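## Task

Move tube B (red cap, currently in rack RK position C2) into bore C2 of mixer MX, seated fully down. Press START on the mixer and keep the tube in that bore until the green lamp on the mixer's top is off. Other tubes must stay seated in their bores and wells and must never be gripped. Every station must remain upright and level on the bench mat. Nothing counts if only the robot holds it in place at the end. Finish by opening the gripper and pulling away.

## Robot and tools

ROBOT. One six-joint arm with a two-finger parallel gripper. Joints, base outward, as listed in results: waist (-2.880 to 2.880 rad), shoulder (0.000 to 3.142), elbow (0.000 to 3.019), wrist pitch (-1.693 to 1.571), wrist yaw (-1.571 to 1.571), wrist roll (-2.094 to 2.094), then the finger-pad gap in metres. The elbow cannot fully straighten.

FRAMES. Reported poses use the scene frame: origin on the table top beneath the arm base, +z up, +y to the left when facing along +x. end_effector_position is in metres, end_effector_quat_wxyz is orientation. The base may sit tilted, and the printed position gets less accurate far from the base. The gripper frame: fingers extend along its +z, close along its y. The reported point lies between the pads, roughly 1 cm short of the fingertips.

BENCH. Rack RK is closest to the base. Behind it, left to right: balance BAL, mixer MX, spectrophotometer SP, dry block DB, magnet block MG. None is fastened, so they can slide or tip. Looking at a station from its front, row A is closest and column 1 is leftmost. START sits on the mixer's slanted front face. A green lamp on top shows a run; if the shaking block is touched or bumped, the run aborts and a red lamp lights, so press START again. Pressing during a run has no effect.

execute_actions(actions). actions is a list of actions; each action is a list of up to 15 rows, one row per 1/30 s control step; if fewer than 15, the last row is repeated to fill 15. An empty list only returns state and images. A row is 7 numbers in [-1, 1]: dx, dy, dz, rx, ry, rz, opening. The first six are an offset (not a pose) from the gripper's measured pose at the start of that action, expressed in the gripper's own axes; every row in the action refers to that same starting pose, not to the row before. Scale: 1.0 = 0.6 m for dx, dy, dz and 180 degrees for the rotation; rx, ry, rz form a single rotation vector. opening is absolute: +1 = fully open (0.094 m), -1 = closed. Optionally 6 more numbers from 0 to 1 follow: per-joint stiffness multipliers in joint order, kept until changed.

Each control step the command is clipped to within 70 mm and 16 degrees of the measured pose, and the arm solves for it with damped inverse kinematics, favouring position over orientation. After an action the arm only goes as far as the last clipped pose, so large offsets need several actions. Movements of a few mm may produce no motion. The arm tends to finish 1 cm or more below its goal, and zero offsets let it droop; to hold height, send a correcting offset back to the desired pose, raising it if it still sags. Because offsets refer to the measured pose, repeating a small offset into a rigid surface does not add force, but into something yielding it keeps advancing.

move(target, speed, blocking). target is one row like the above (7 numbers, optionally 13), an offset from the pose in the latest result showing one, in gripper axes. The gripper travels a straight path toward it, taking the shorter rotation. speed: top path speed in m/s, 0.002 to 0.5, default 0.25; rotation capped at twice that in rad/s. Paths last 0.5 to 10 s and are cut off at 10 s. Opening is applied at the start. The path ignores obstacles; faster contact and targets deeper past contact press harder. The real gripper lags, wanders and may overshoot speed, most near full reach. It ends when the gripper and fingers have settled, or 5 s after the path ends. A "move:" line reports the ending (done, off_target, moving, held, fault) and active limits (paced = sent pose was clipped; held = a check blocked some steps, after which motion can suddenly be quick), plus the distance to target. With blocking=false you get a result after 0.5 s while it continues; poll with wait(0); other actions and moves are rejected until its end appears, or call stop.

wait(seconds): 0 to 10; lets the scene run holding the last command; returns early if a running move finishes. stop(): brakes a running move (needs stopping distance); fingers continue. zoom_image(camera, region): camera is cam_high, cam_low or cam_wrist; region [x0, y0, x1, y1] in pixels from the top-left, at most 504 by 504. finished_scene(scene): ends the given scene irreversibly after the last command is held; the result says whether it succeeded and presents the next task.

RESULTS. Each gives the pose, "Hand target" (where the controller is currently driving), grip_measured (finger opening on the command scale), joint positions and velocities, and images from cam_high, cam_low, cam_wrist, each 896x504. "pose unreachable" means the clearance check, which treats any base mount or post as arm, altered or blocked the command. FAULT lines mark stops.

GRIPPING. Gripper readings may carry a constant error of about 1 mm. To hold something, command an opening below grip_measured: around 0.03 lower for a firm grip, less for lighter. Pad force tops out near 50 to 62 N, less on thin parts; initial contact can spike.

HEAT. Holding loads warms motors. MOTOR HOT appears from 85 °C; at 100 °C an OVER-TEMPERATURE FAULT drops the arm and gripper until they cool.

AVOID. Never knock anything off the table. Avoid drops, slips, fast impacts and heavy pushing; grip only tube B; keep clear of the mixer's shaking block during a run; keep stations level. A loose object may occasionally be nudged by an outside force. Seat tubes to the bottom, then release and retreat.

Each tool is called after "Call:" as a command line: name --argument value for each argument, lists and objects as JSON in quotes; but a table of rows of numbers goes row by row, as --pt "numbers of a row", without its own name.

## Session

Call:
execute_actions --actions '[]'

Scene clock: 0.00 s.
end_effector_position=(+0.5509, -0.6634, +0.1960) grip_measured=+1.000 end_effector_quat_wxyz=(+0.140, +0.079, +0.974, -0.160)
Joint positions: [-0.999  1.816  1.92  -0.299 -0.364 -0.405  0.094]
Joint velocities: [ 0.015  0.015  0.002 -0.007 -0.051  0.081  0.   ]
Motor temperatures (°C, as the motors report them): [19 18 21 21 19 21]
Hand target: +0.553, -0.663, +0.191; +0.142, +0.078, +0.974, -0.159
Joint stiffness scale: [1. 1. 1. 1. 1. 1.]

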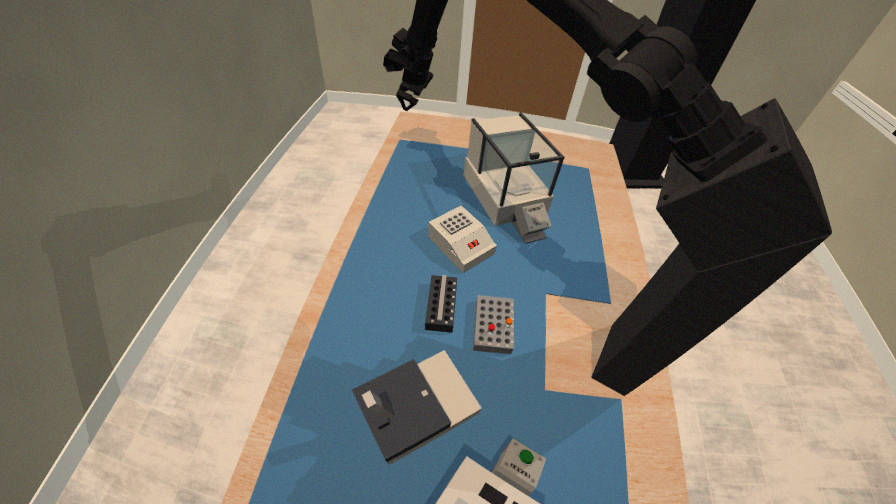

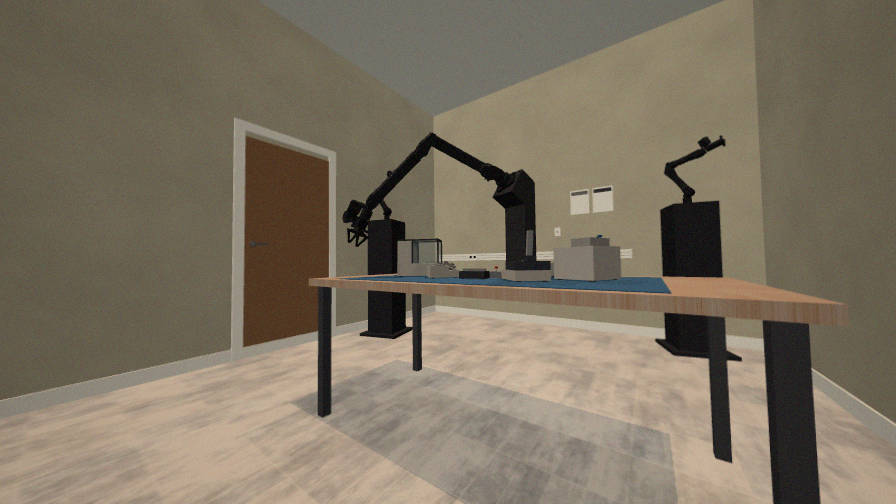

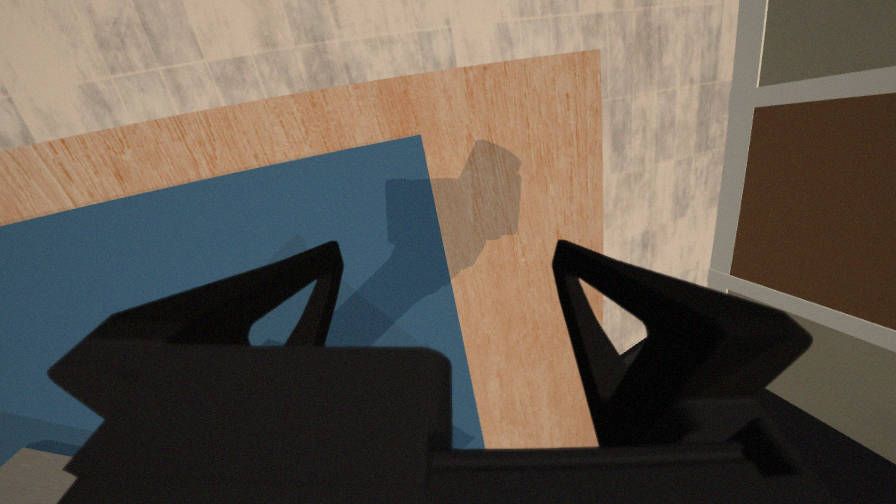

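Call:
move --target '[0.13,0.81,-0.48,-0.103,0.09,-0.051,-0.4]'

Call:
move --target '[0.48,0.21,0.33,0,0,0,-0.4]'

Scene clock: 5.90 s.
end_effector_position=(+0.5010, -0.1006, +0.2914) grip_measured=-0.398 end_effector_quat_wxyz=(-0.002, -0.011, +1.000, -0.001)
Joint positions: [-0.081  1.081  0.902 -0.415  0.288 -0.254  0.028]
Joint velocities: [-0.005 -0.005 -0.012  0.002 -0.066 -0.007  0.   ]
Motor temperatures (°C, as the motors report them): [20 19 22 21 19 21]
Hand target: +0.499, -0.102, +0.297; -0.002, -0.003, +1.000, -0.003
Off the commanded pose: 0.004 m, 1 deg.
Joint stiffness scale: [1. 1. 1. 1. 1. 1.]
move: done

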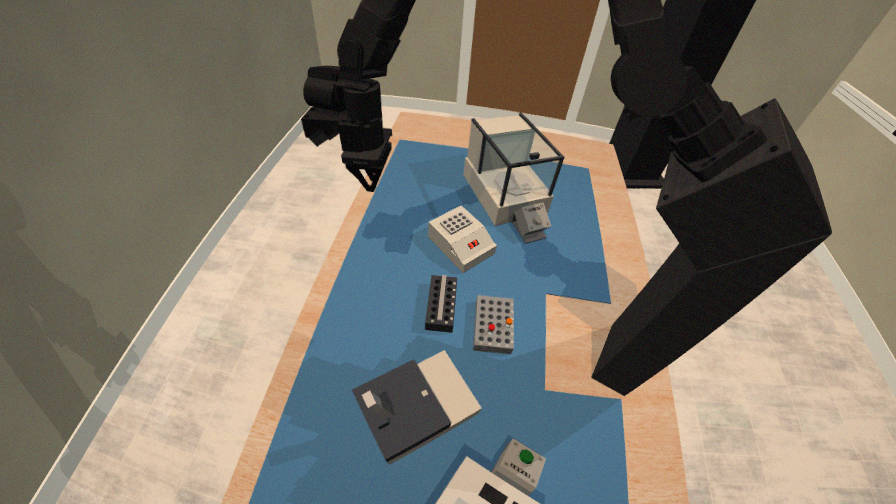

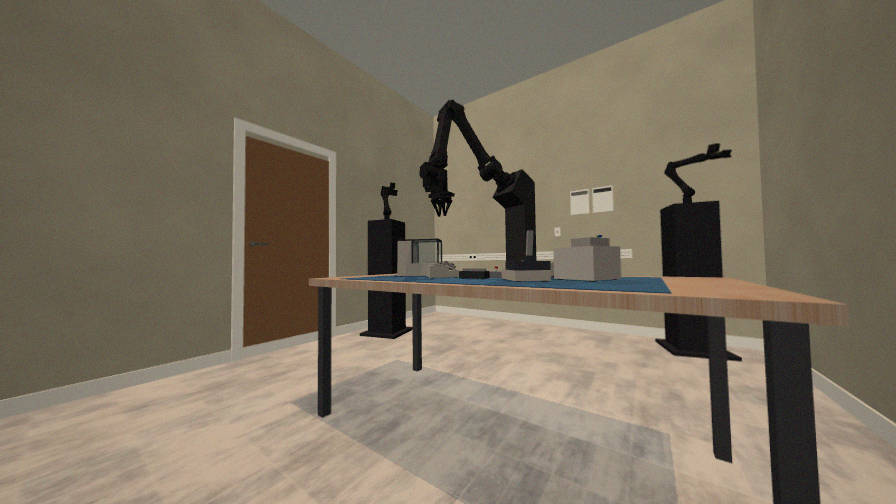

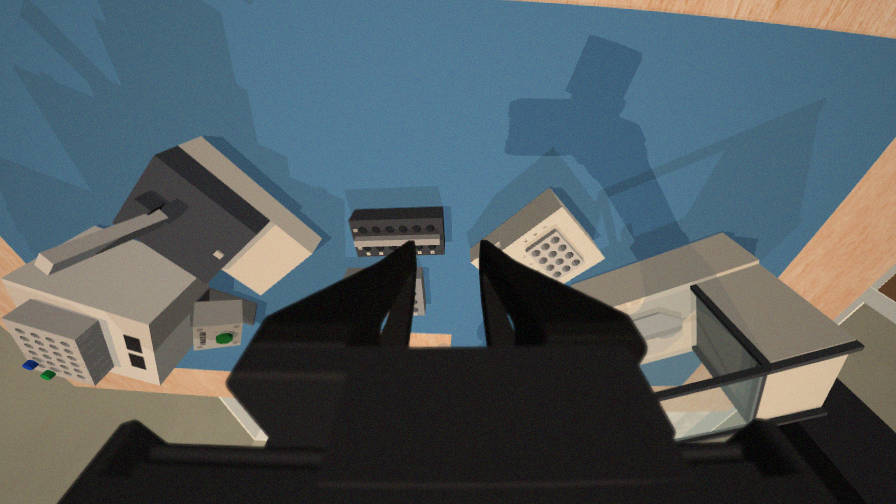

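Scene clock: 7.93 s.
end_effector_position=(+0.2026, +0.0266, +0.0987) grip_measured=-0.398 end_effector_quat_wxyz=(-0.006, -0.012, +1.000, +0.007)
Joint positions: [-0.092  2.046  0.51   0.93   0.264 -0.259  0.028]
Joint velocities: [ 0.015 -0.015 -0.012  0.007 -0.007 -0.022 -0.   ]
Motor temperatures (°C, as the motors report them): [20 19 22 21 19 21]
Hand target: +0.205, +0.017, +0.095; -0.002, -0.011, +1.000, -0.001
Off the commanded pose: 0.012 m, 1 deg.
Joint stiffness scale: [1. 1. 1. 1. 1. 1.]
move: off_target

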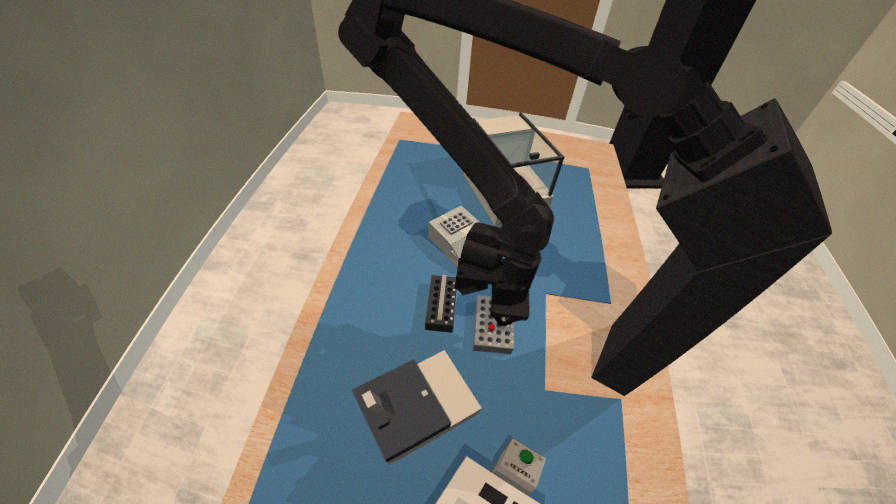

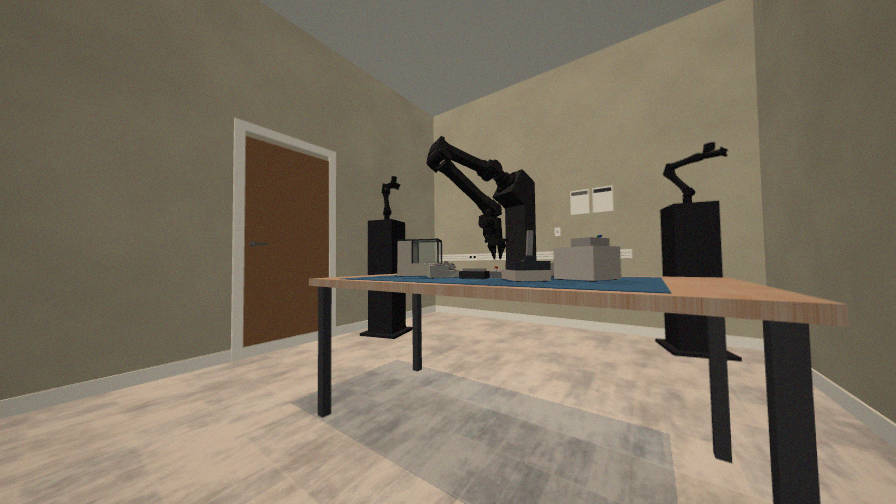

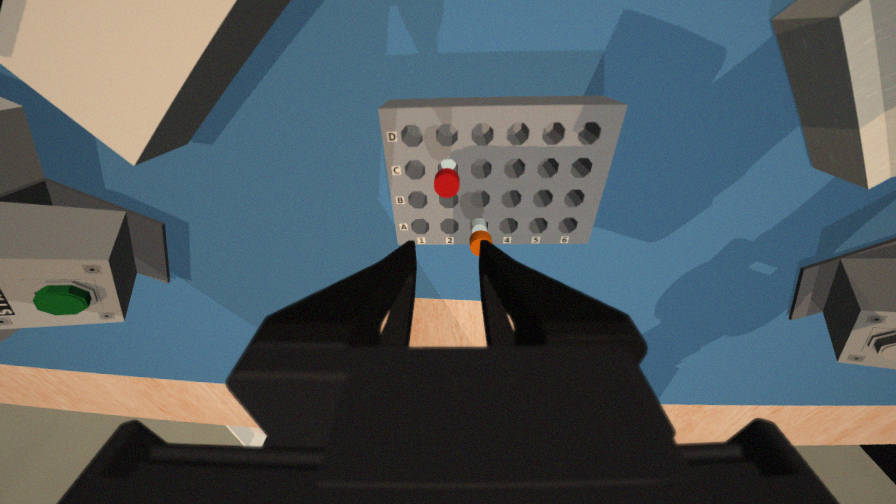

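Call:
execute_actions --actions '[[[-0.012,-0.012,0.05,0,0,0,-0.4]],[[0.008,-0.012,0.05,0,0,0,-0.4]]]'

Scene clock: 10.13 s.
end_effector_position=(+0.2275, +0.0231, +0.0497) grip_measured=-0.398 end_effector_quat_wxyz=(+0.016, -0.003, +1.000, +0.013)
Joint positions: [-0.131  2.111  0.649  0.903  0.208 -0.273  0.028]
Joint velocities: [-0.015  0.015  0.002 -0.012 -0.11  -0.022 -0.001]
Motor temperatures (°C, as the motors report them): [20 19 22 21 19 21]
Hand target: +0.219, +0.018, +0.044; +0.009, -0.006, +1.000, +0.009
Off the commanded pose: 0.012 m, 1 deg.
Joint stiffness scale: [1. 1. 1. 1. 1. 1.]

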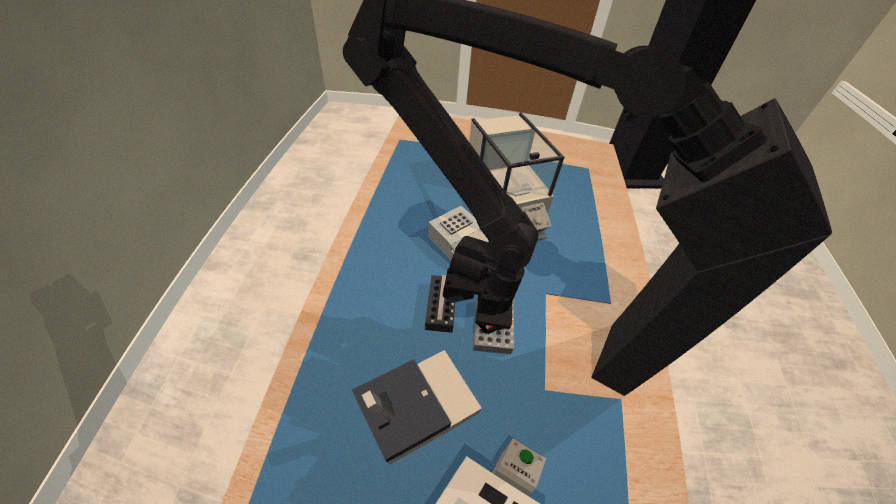

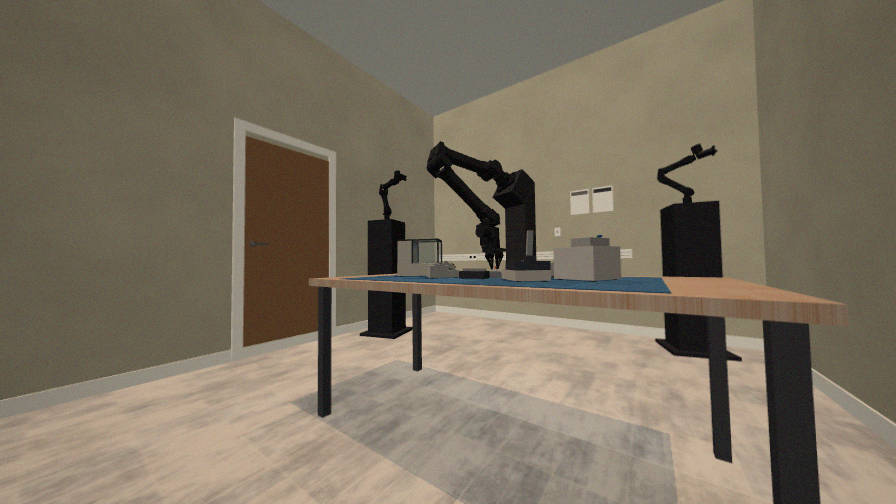

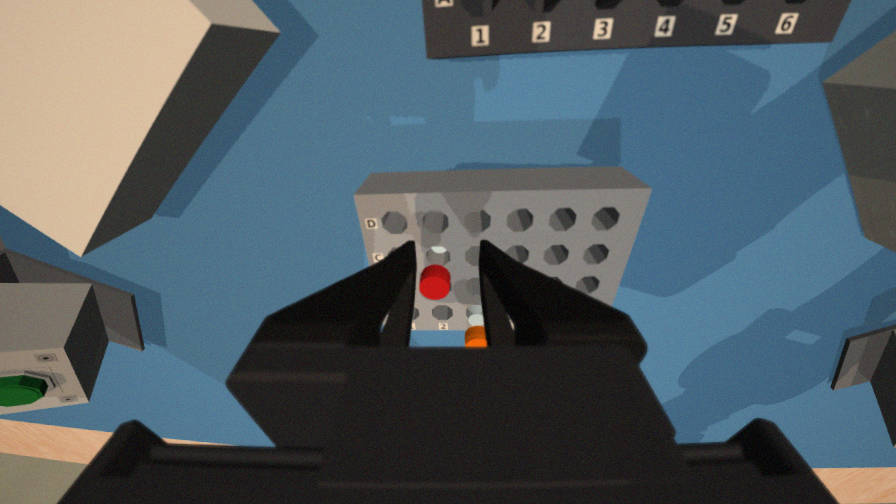

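Call:
execute_actions --actions '[[[0.03,0.012,0.006,0,0.012,0,-0.4]]]'

Scene clock: 11.87 s.
end_effector_position=(+0.2192, +0.0232, +0.0484) grip_measured=-0.398 end_effector_quat_wxyz=(+0.007, -0.005, +1.000, +0.009)
Joint positions: [-0.131  2.126  0.649  0.903  0.222 -0.273  0.028]
Joint velocities: [-0.005  0.015  0.012 -0.012  0.007 -0.095  0.   ]
Motor temperatures (°C, as the motors report them): [20 19 22 21 19 21]
Hand target: +0.209, +0.030, +0.046; -0.003, -0.003, +1.000, +0.013
Off the commanded pose: 0.012 m, 1 deg.
Joint stiffness scale: [1. 1. 1. 1. 1. 1.]

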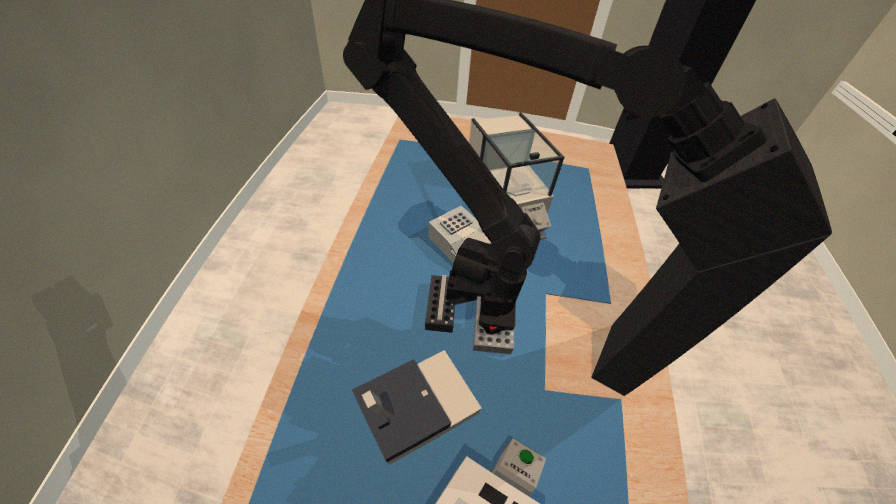

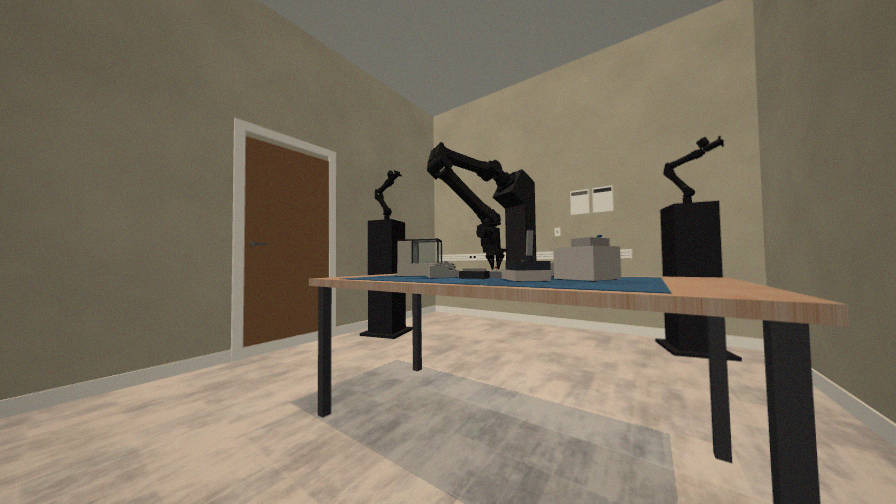

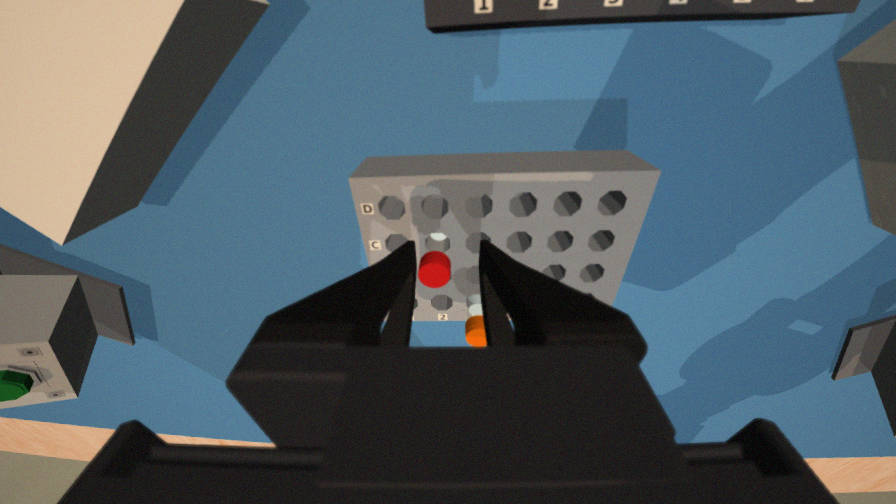

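Call:
execute_actions --actions '[[[0.02,0.02,0.002,0,0.006,0,-0.4]]]'

Scene clock: 16.33 s.
end_effector_position=(+0.2142, +0.0246, +0.0481) grip_measured=-0.398 end_effector_quat_wxyz=(+0.001, -0.006, +1.000, +0.002)
Joint positions: [-0.124  2.137  0.649  0.905  0.243 -0.27   0.028]
Joint velocities: [-0.005 -0.005 -0.017 -0.007 -0.022 -0.037 -0.001]
Motor temperatures (°C, as the motors report them): [20 19 22 21 19 21]
Hand target: +0.207, +0.035, +0.048; -0.003, -0.005, +1.000, +0.008
Off the commanded pose: 0.013 m, 1 deg.
Joint stiffness scale: [1. 1. 1. 1. 1. 1.]

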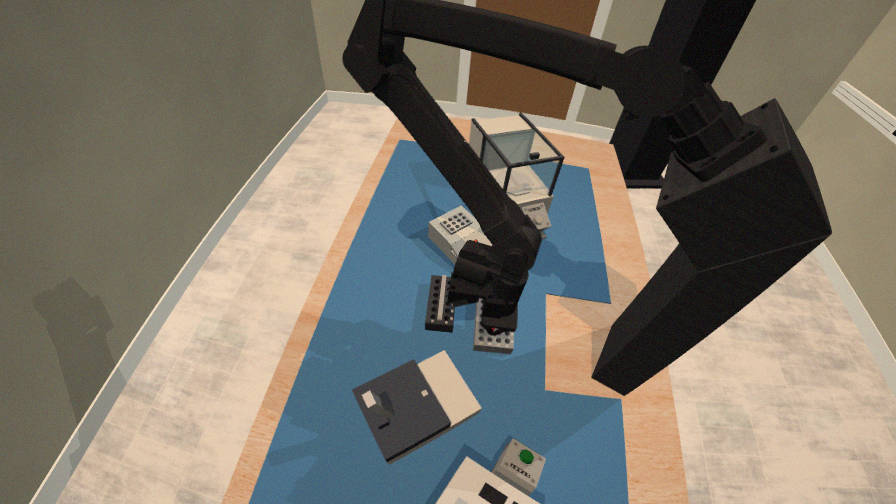

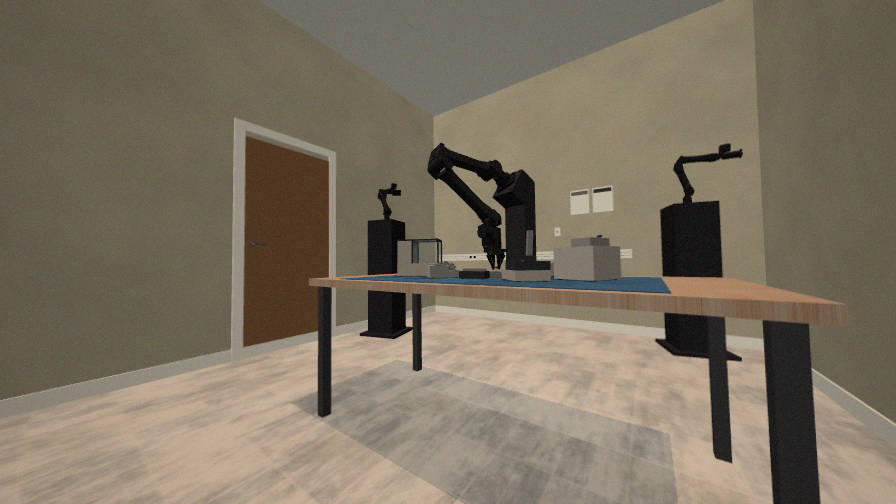

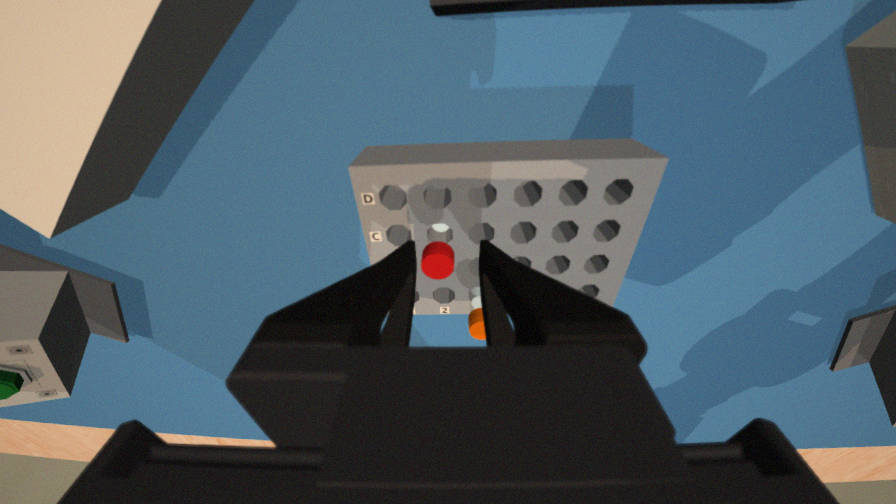

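Call:
execute_actions --actions '[[[-0.004,0.018,-0.003,-0.006,0,0,-0.4]],[[0,0.008,0,0,0,0,-0.78]],[[0,0.008,0,0,0,0,-0.78]]]'

Call:
execute_actions --actions '[[[0.012,0.012,-0.045,0,0.006,0,-0.78]],[[0.012,0.012,-0.05,0,0.006,0,-0.78]]]'

Scene clock: 19.63 s.
end_effector_position=(+0.2142, +0.0262, +0.0486) grip_measured=-0.765 end_effector_quat_wxyz=(+0.000, -0.008, +1.000, +0.000)
Joint positions: [-0.118  2.137  0.649  0.903  0.252 -0.27   0.011]
Joint velocities: [-0.015 -0.015 -0.002 -0.002 -0.051  0.007 -0.001]
Motor temperatures (°C, as the motors report them): [20 19 22 21 19 21]
Hand target: +0.214, +0.031, +0.049; +0.001, -0.008, +1.000, +0.002
Off the commanded pose: 0.005 m, 0 deg.
Joint stiffness scale: [1. 1. 1. 1. 1. 1.]

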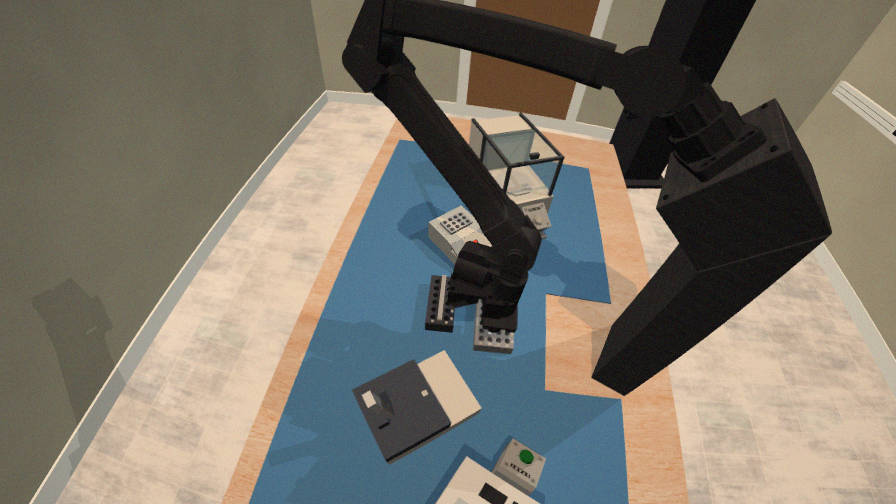

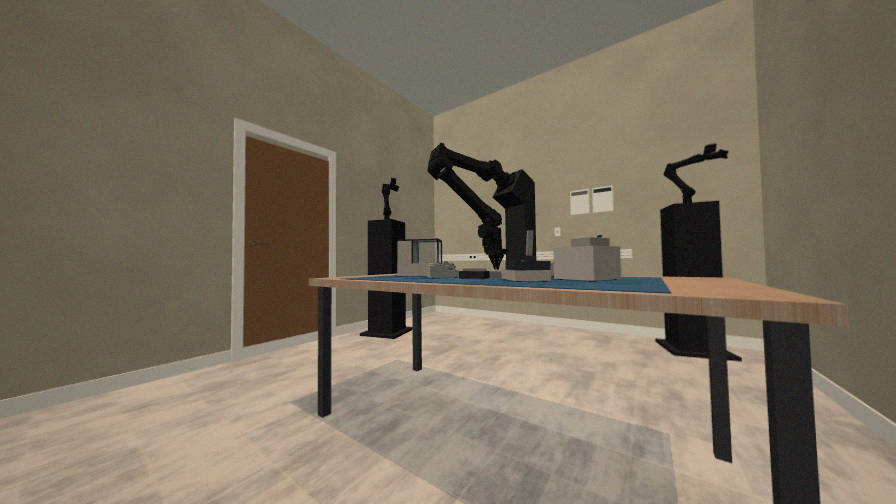

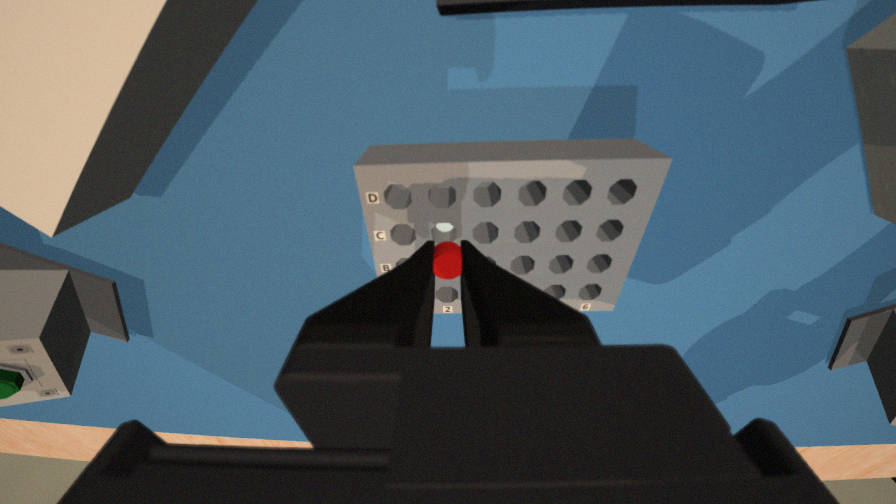

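Scene clock: 20.63 s.
end_effector_position=(+0.2179, +0.0279, +0.0794) grip_measured=-0.765 end_effector_quat_wxyz=(-0.002, -0.007, +1.000, -0.015)
Joint positions: [-0.075  2.067  0.576  0.903  0.32  -0.245  0.011]
Joint velocities: [ 0.005 -0.024  0.012 -0.022 -0.022 -0.051 -0.   ]
Motor temperatures (°C, as the motors report them): [20 19 23 21 19 21]
Hand target: +0.208, +0.032, +0.091; -0.011, -0.007, +1.000, -0.009
Off the commanded pose: 0.017 m, 1 deg.
Joint stiffness scale: [1. 1. 1. 1. 1. 1.]

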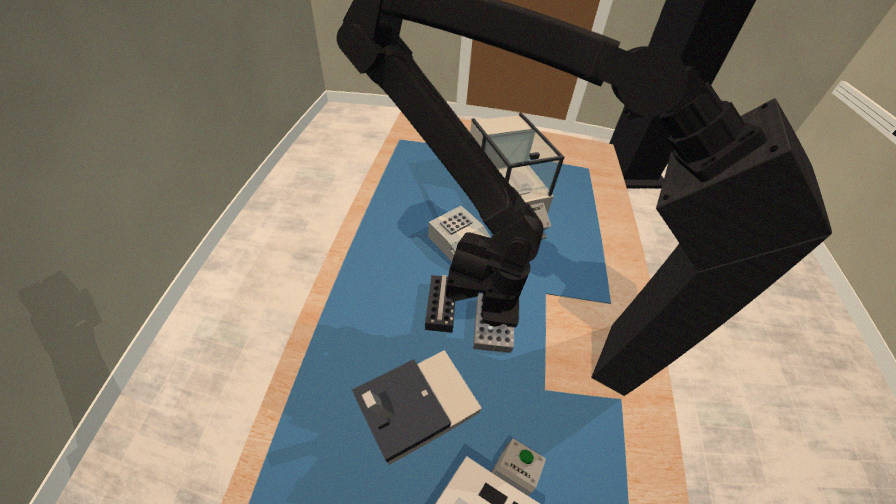

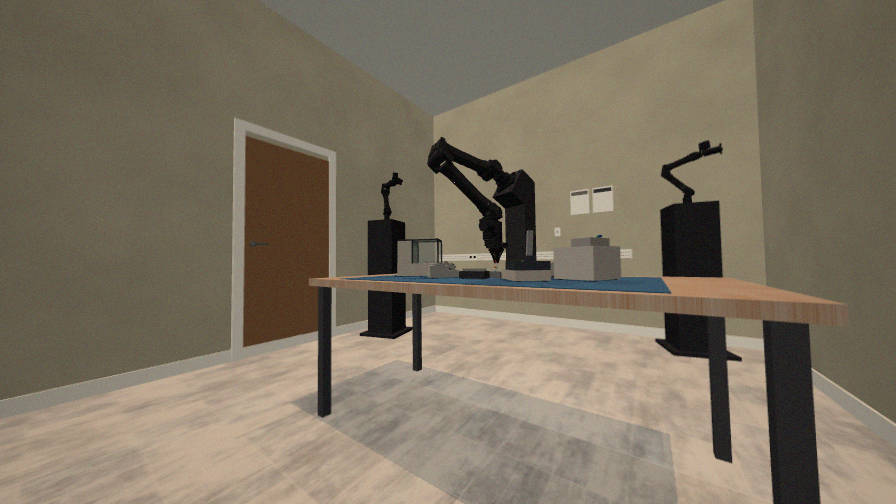

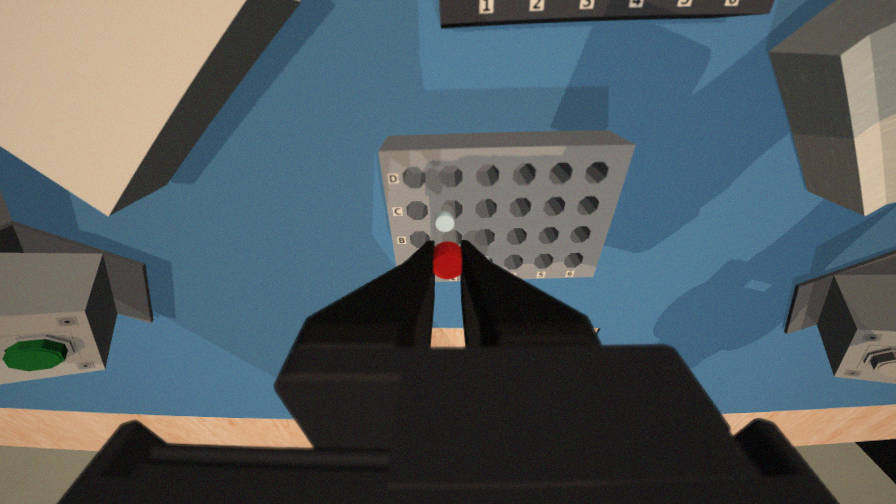

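Call:
move --target '[0,0.2,-0.33,-0.01,0,0,-0.78]'

Call:
move --target '[0.1,0.53,0,0,0,0,-0.78]'

Scene clock: 23.43 s.
end_effector_position=(+0.2187, +0.1555, +0.2722) grip_measured=-0.765 end_effector_quat_wxyz=(+0.002, -0.014, +1.000, +0.000)
Joint positions: [0.596 1.692 0.357 0.463 0.801 0.261 0.011]
Joint velocities: [-0.015  0.005 -0.012  0.002  0.037  0.007 -0.   ]
Motor temperatures (°C, as the motors report them): [20 19 23 21 19 21]
Hand target: +0.217, +0.153, +0.275; +0.001, -0.008, +1.000, -0.000
Off the commanded pose: 0.003 m, 1 deg.
Joint stiffness scale: [1. 1. 1. 1. 1. 1.]
move: done

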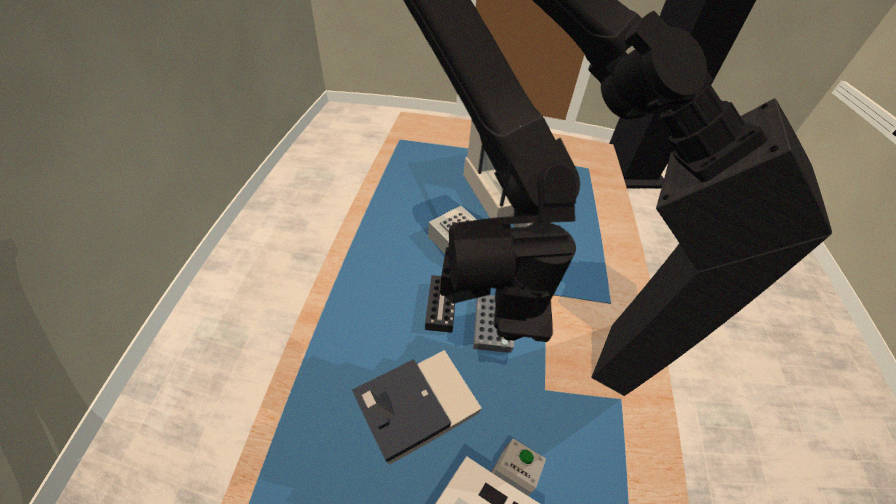

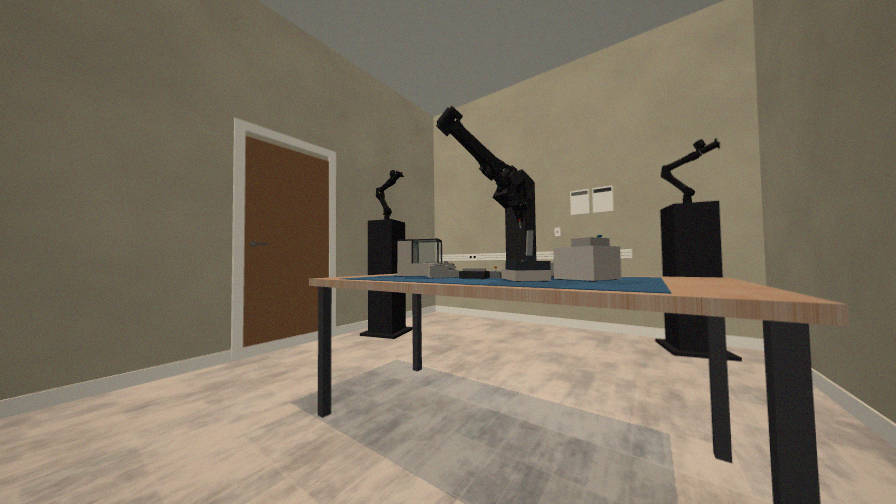

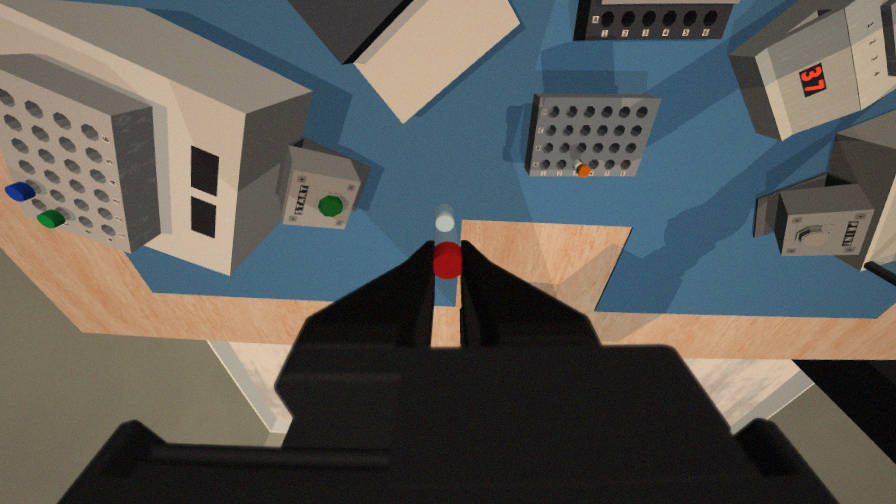

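Scene clock: 25.27 s.
end_effector_position=(+0.1524, +0.4675, +0.2736) grip_measured=-0.765 end_effector_quat_wxyz=(+0.005, -0.013, +1.000, +0.002)
Joint positions: [ 1.067  2.381  1.173 -0.214  1.006  0.956  0.011]
Joint velocities: [-0.015  0.015  0.007 -0.012 -0.037  0.022  0.001]
Motor temperatures (°C, as the motors report them): [20 19 23 21 19 21]
Hand target: +0.144, +0.471, +0.274; +0.005, -0.014, +1.000, +0.002
Off the commanded pose: 0.005 m, 0 deg.
Joint stiffness scale: [1. 1. 1. 1. 1. 1.]
move: done

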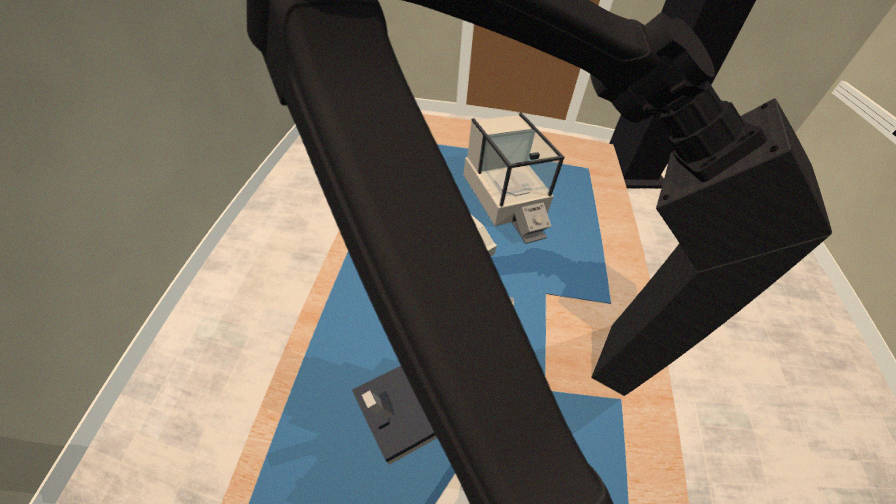

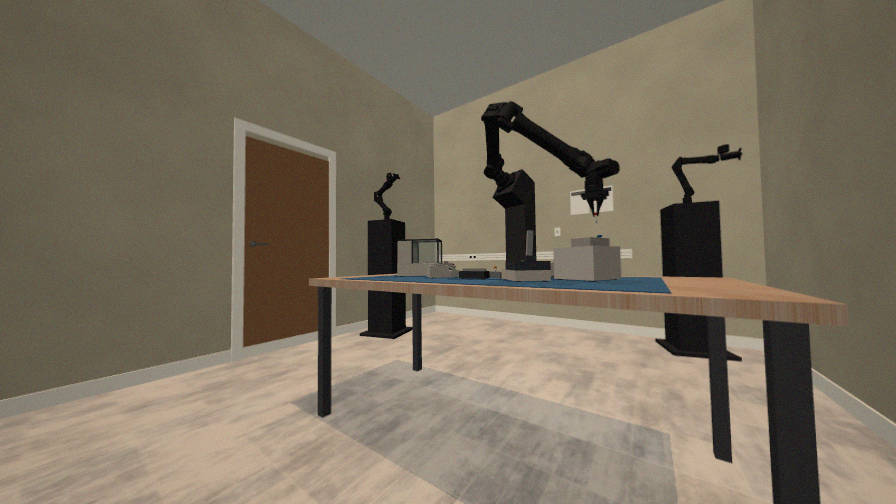

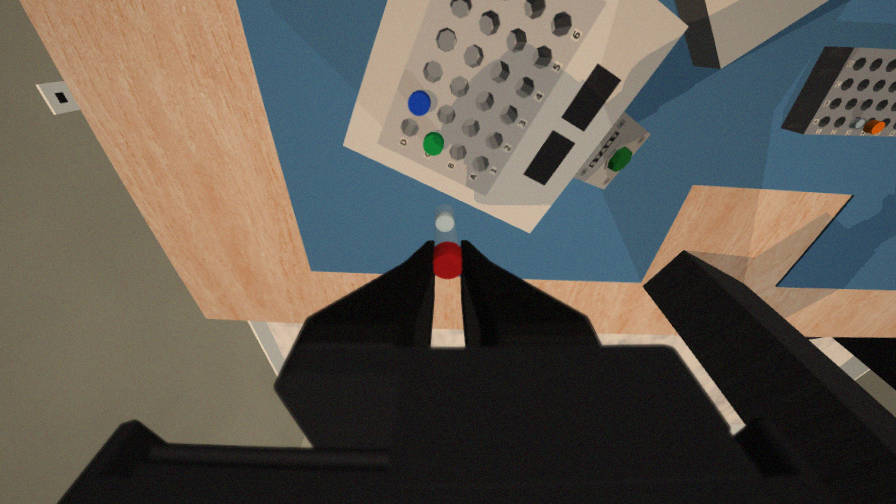

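Call:
move --target '[-0.055,0,0.09,0,0,-0.11,-0.78]' --speed 0.1

Call:
zoom_image --camera "cam_wrist" --region '[350,130,550,290]'

Scene clock: 31.27 s.
end_effector_position=(+0.1886, +0.4776, +0.2422) grip_measured=-0.765 end_effector_quat_wxyz=(+0.015, -0.183, +0.983, +0.014)
Joint positions: [ 0.988  2.381  1.204 -0.069  0.98   0.425  0.011]
Joint velocities: [-0.024  0.015 -0.002  0.012  0.007 -0.066  0.001]
Motor temperatures (°C, as the motors report them): [20 19 22 21 19 21]
Hand target: +0.185, +0.468, +0.221; +0.004, -0.184, +0.983, +0.001
Off the commanded pose: 0.024 m, 2 deg.
Joint stiffness scale: [1. 1. 1. 1. 1. 1.]
move: off_target

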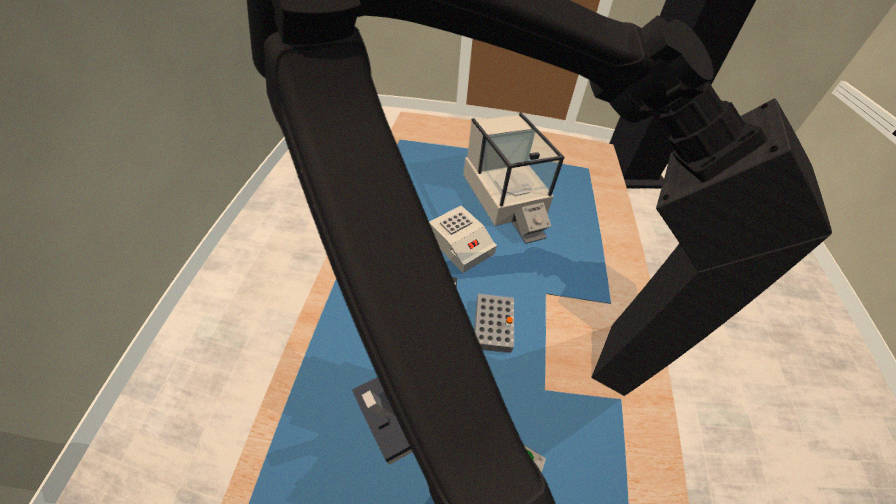

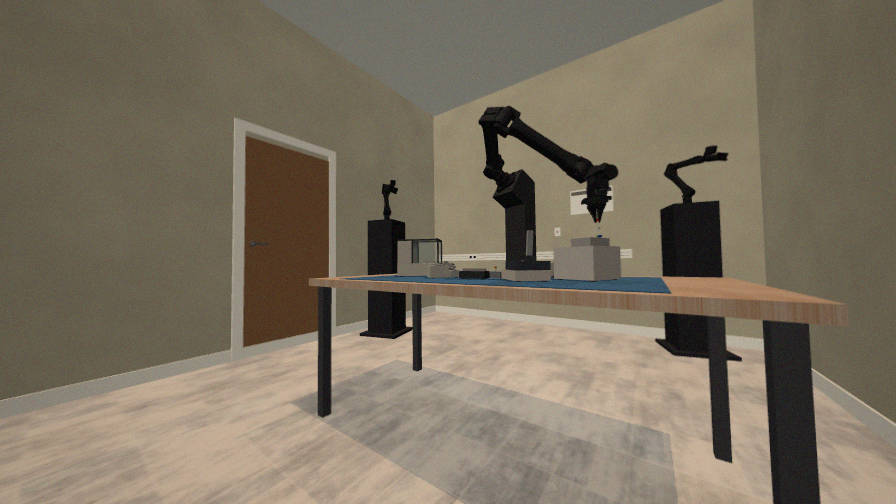

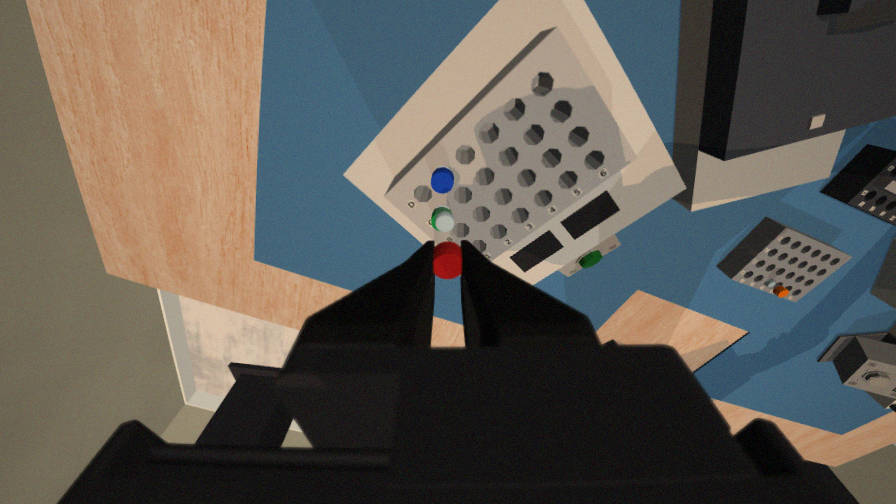

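Region (350, 130, 550, 290) of cam_wrist's 896x504 image, scaled by 2.520, with more detail than that image has; it fills the top 403 rows of this view, and the rest is white.

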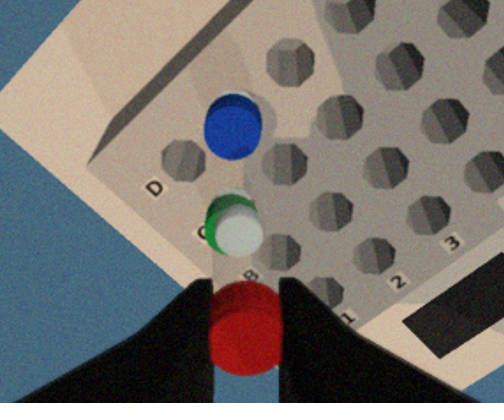

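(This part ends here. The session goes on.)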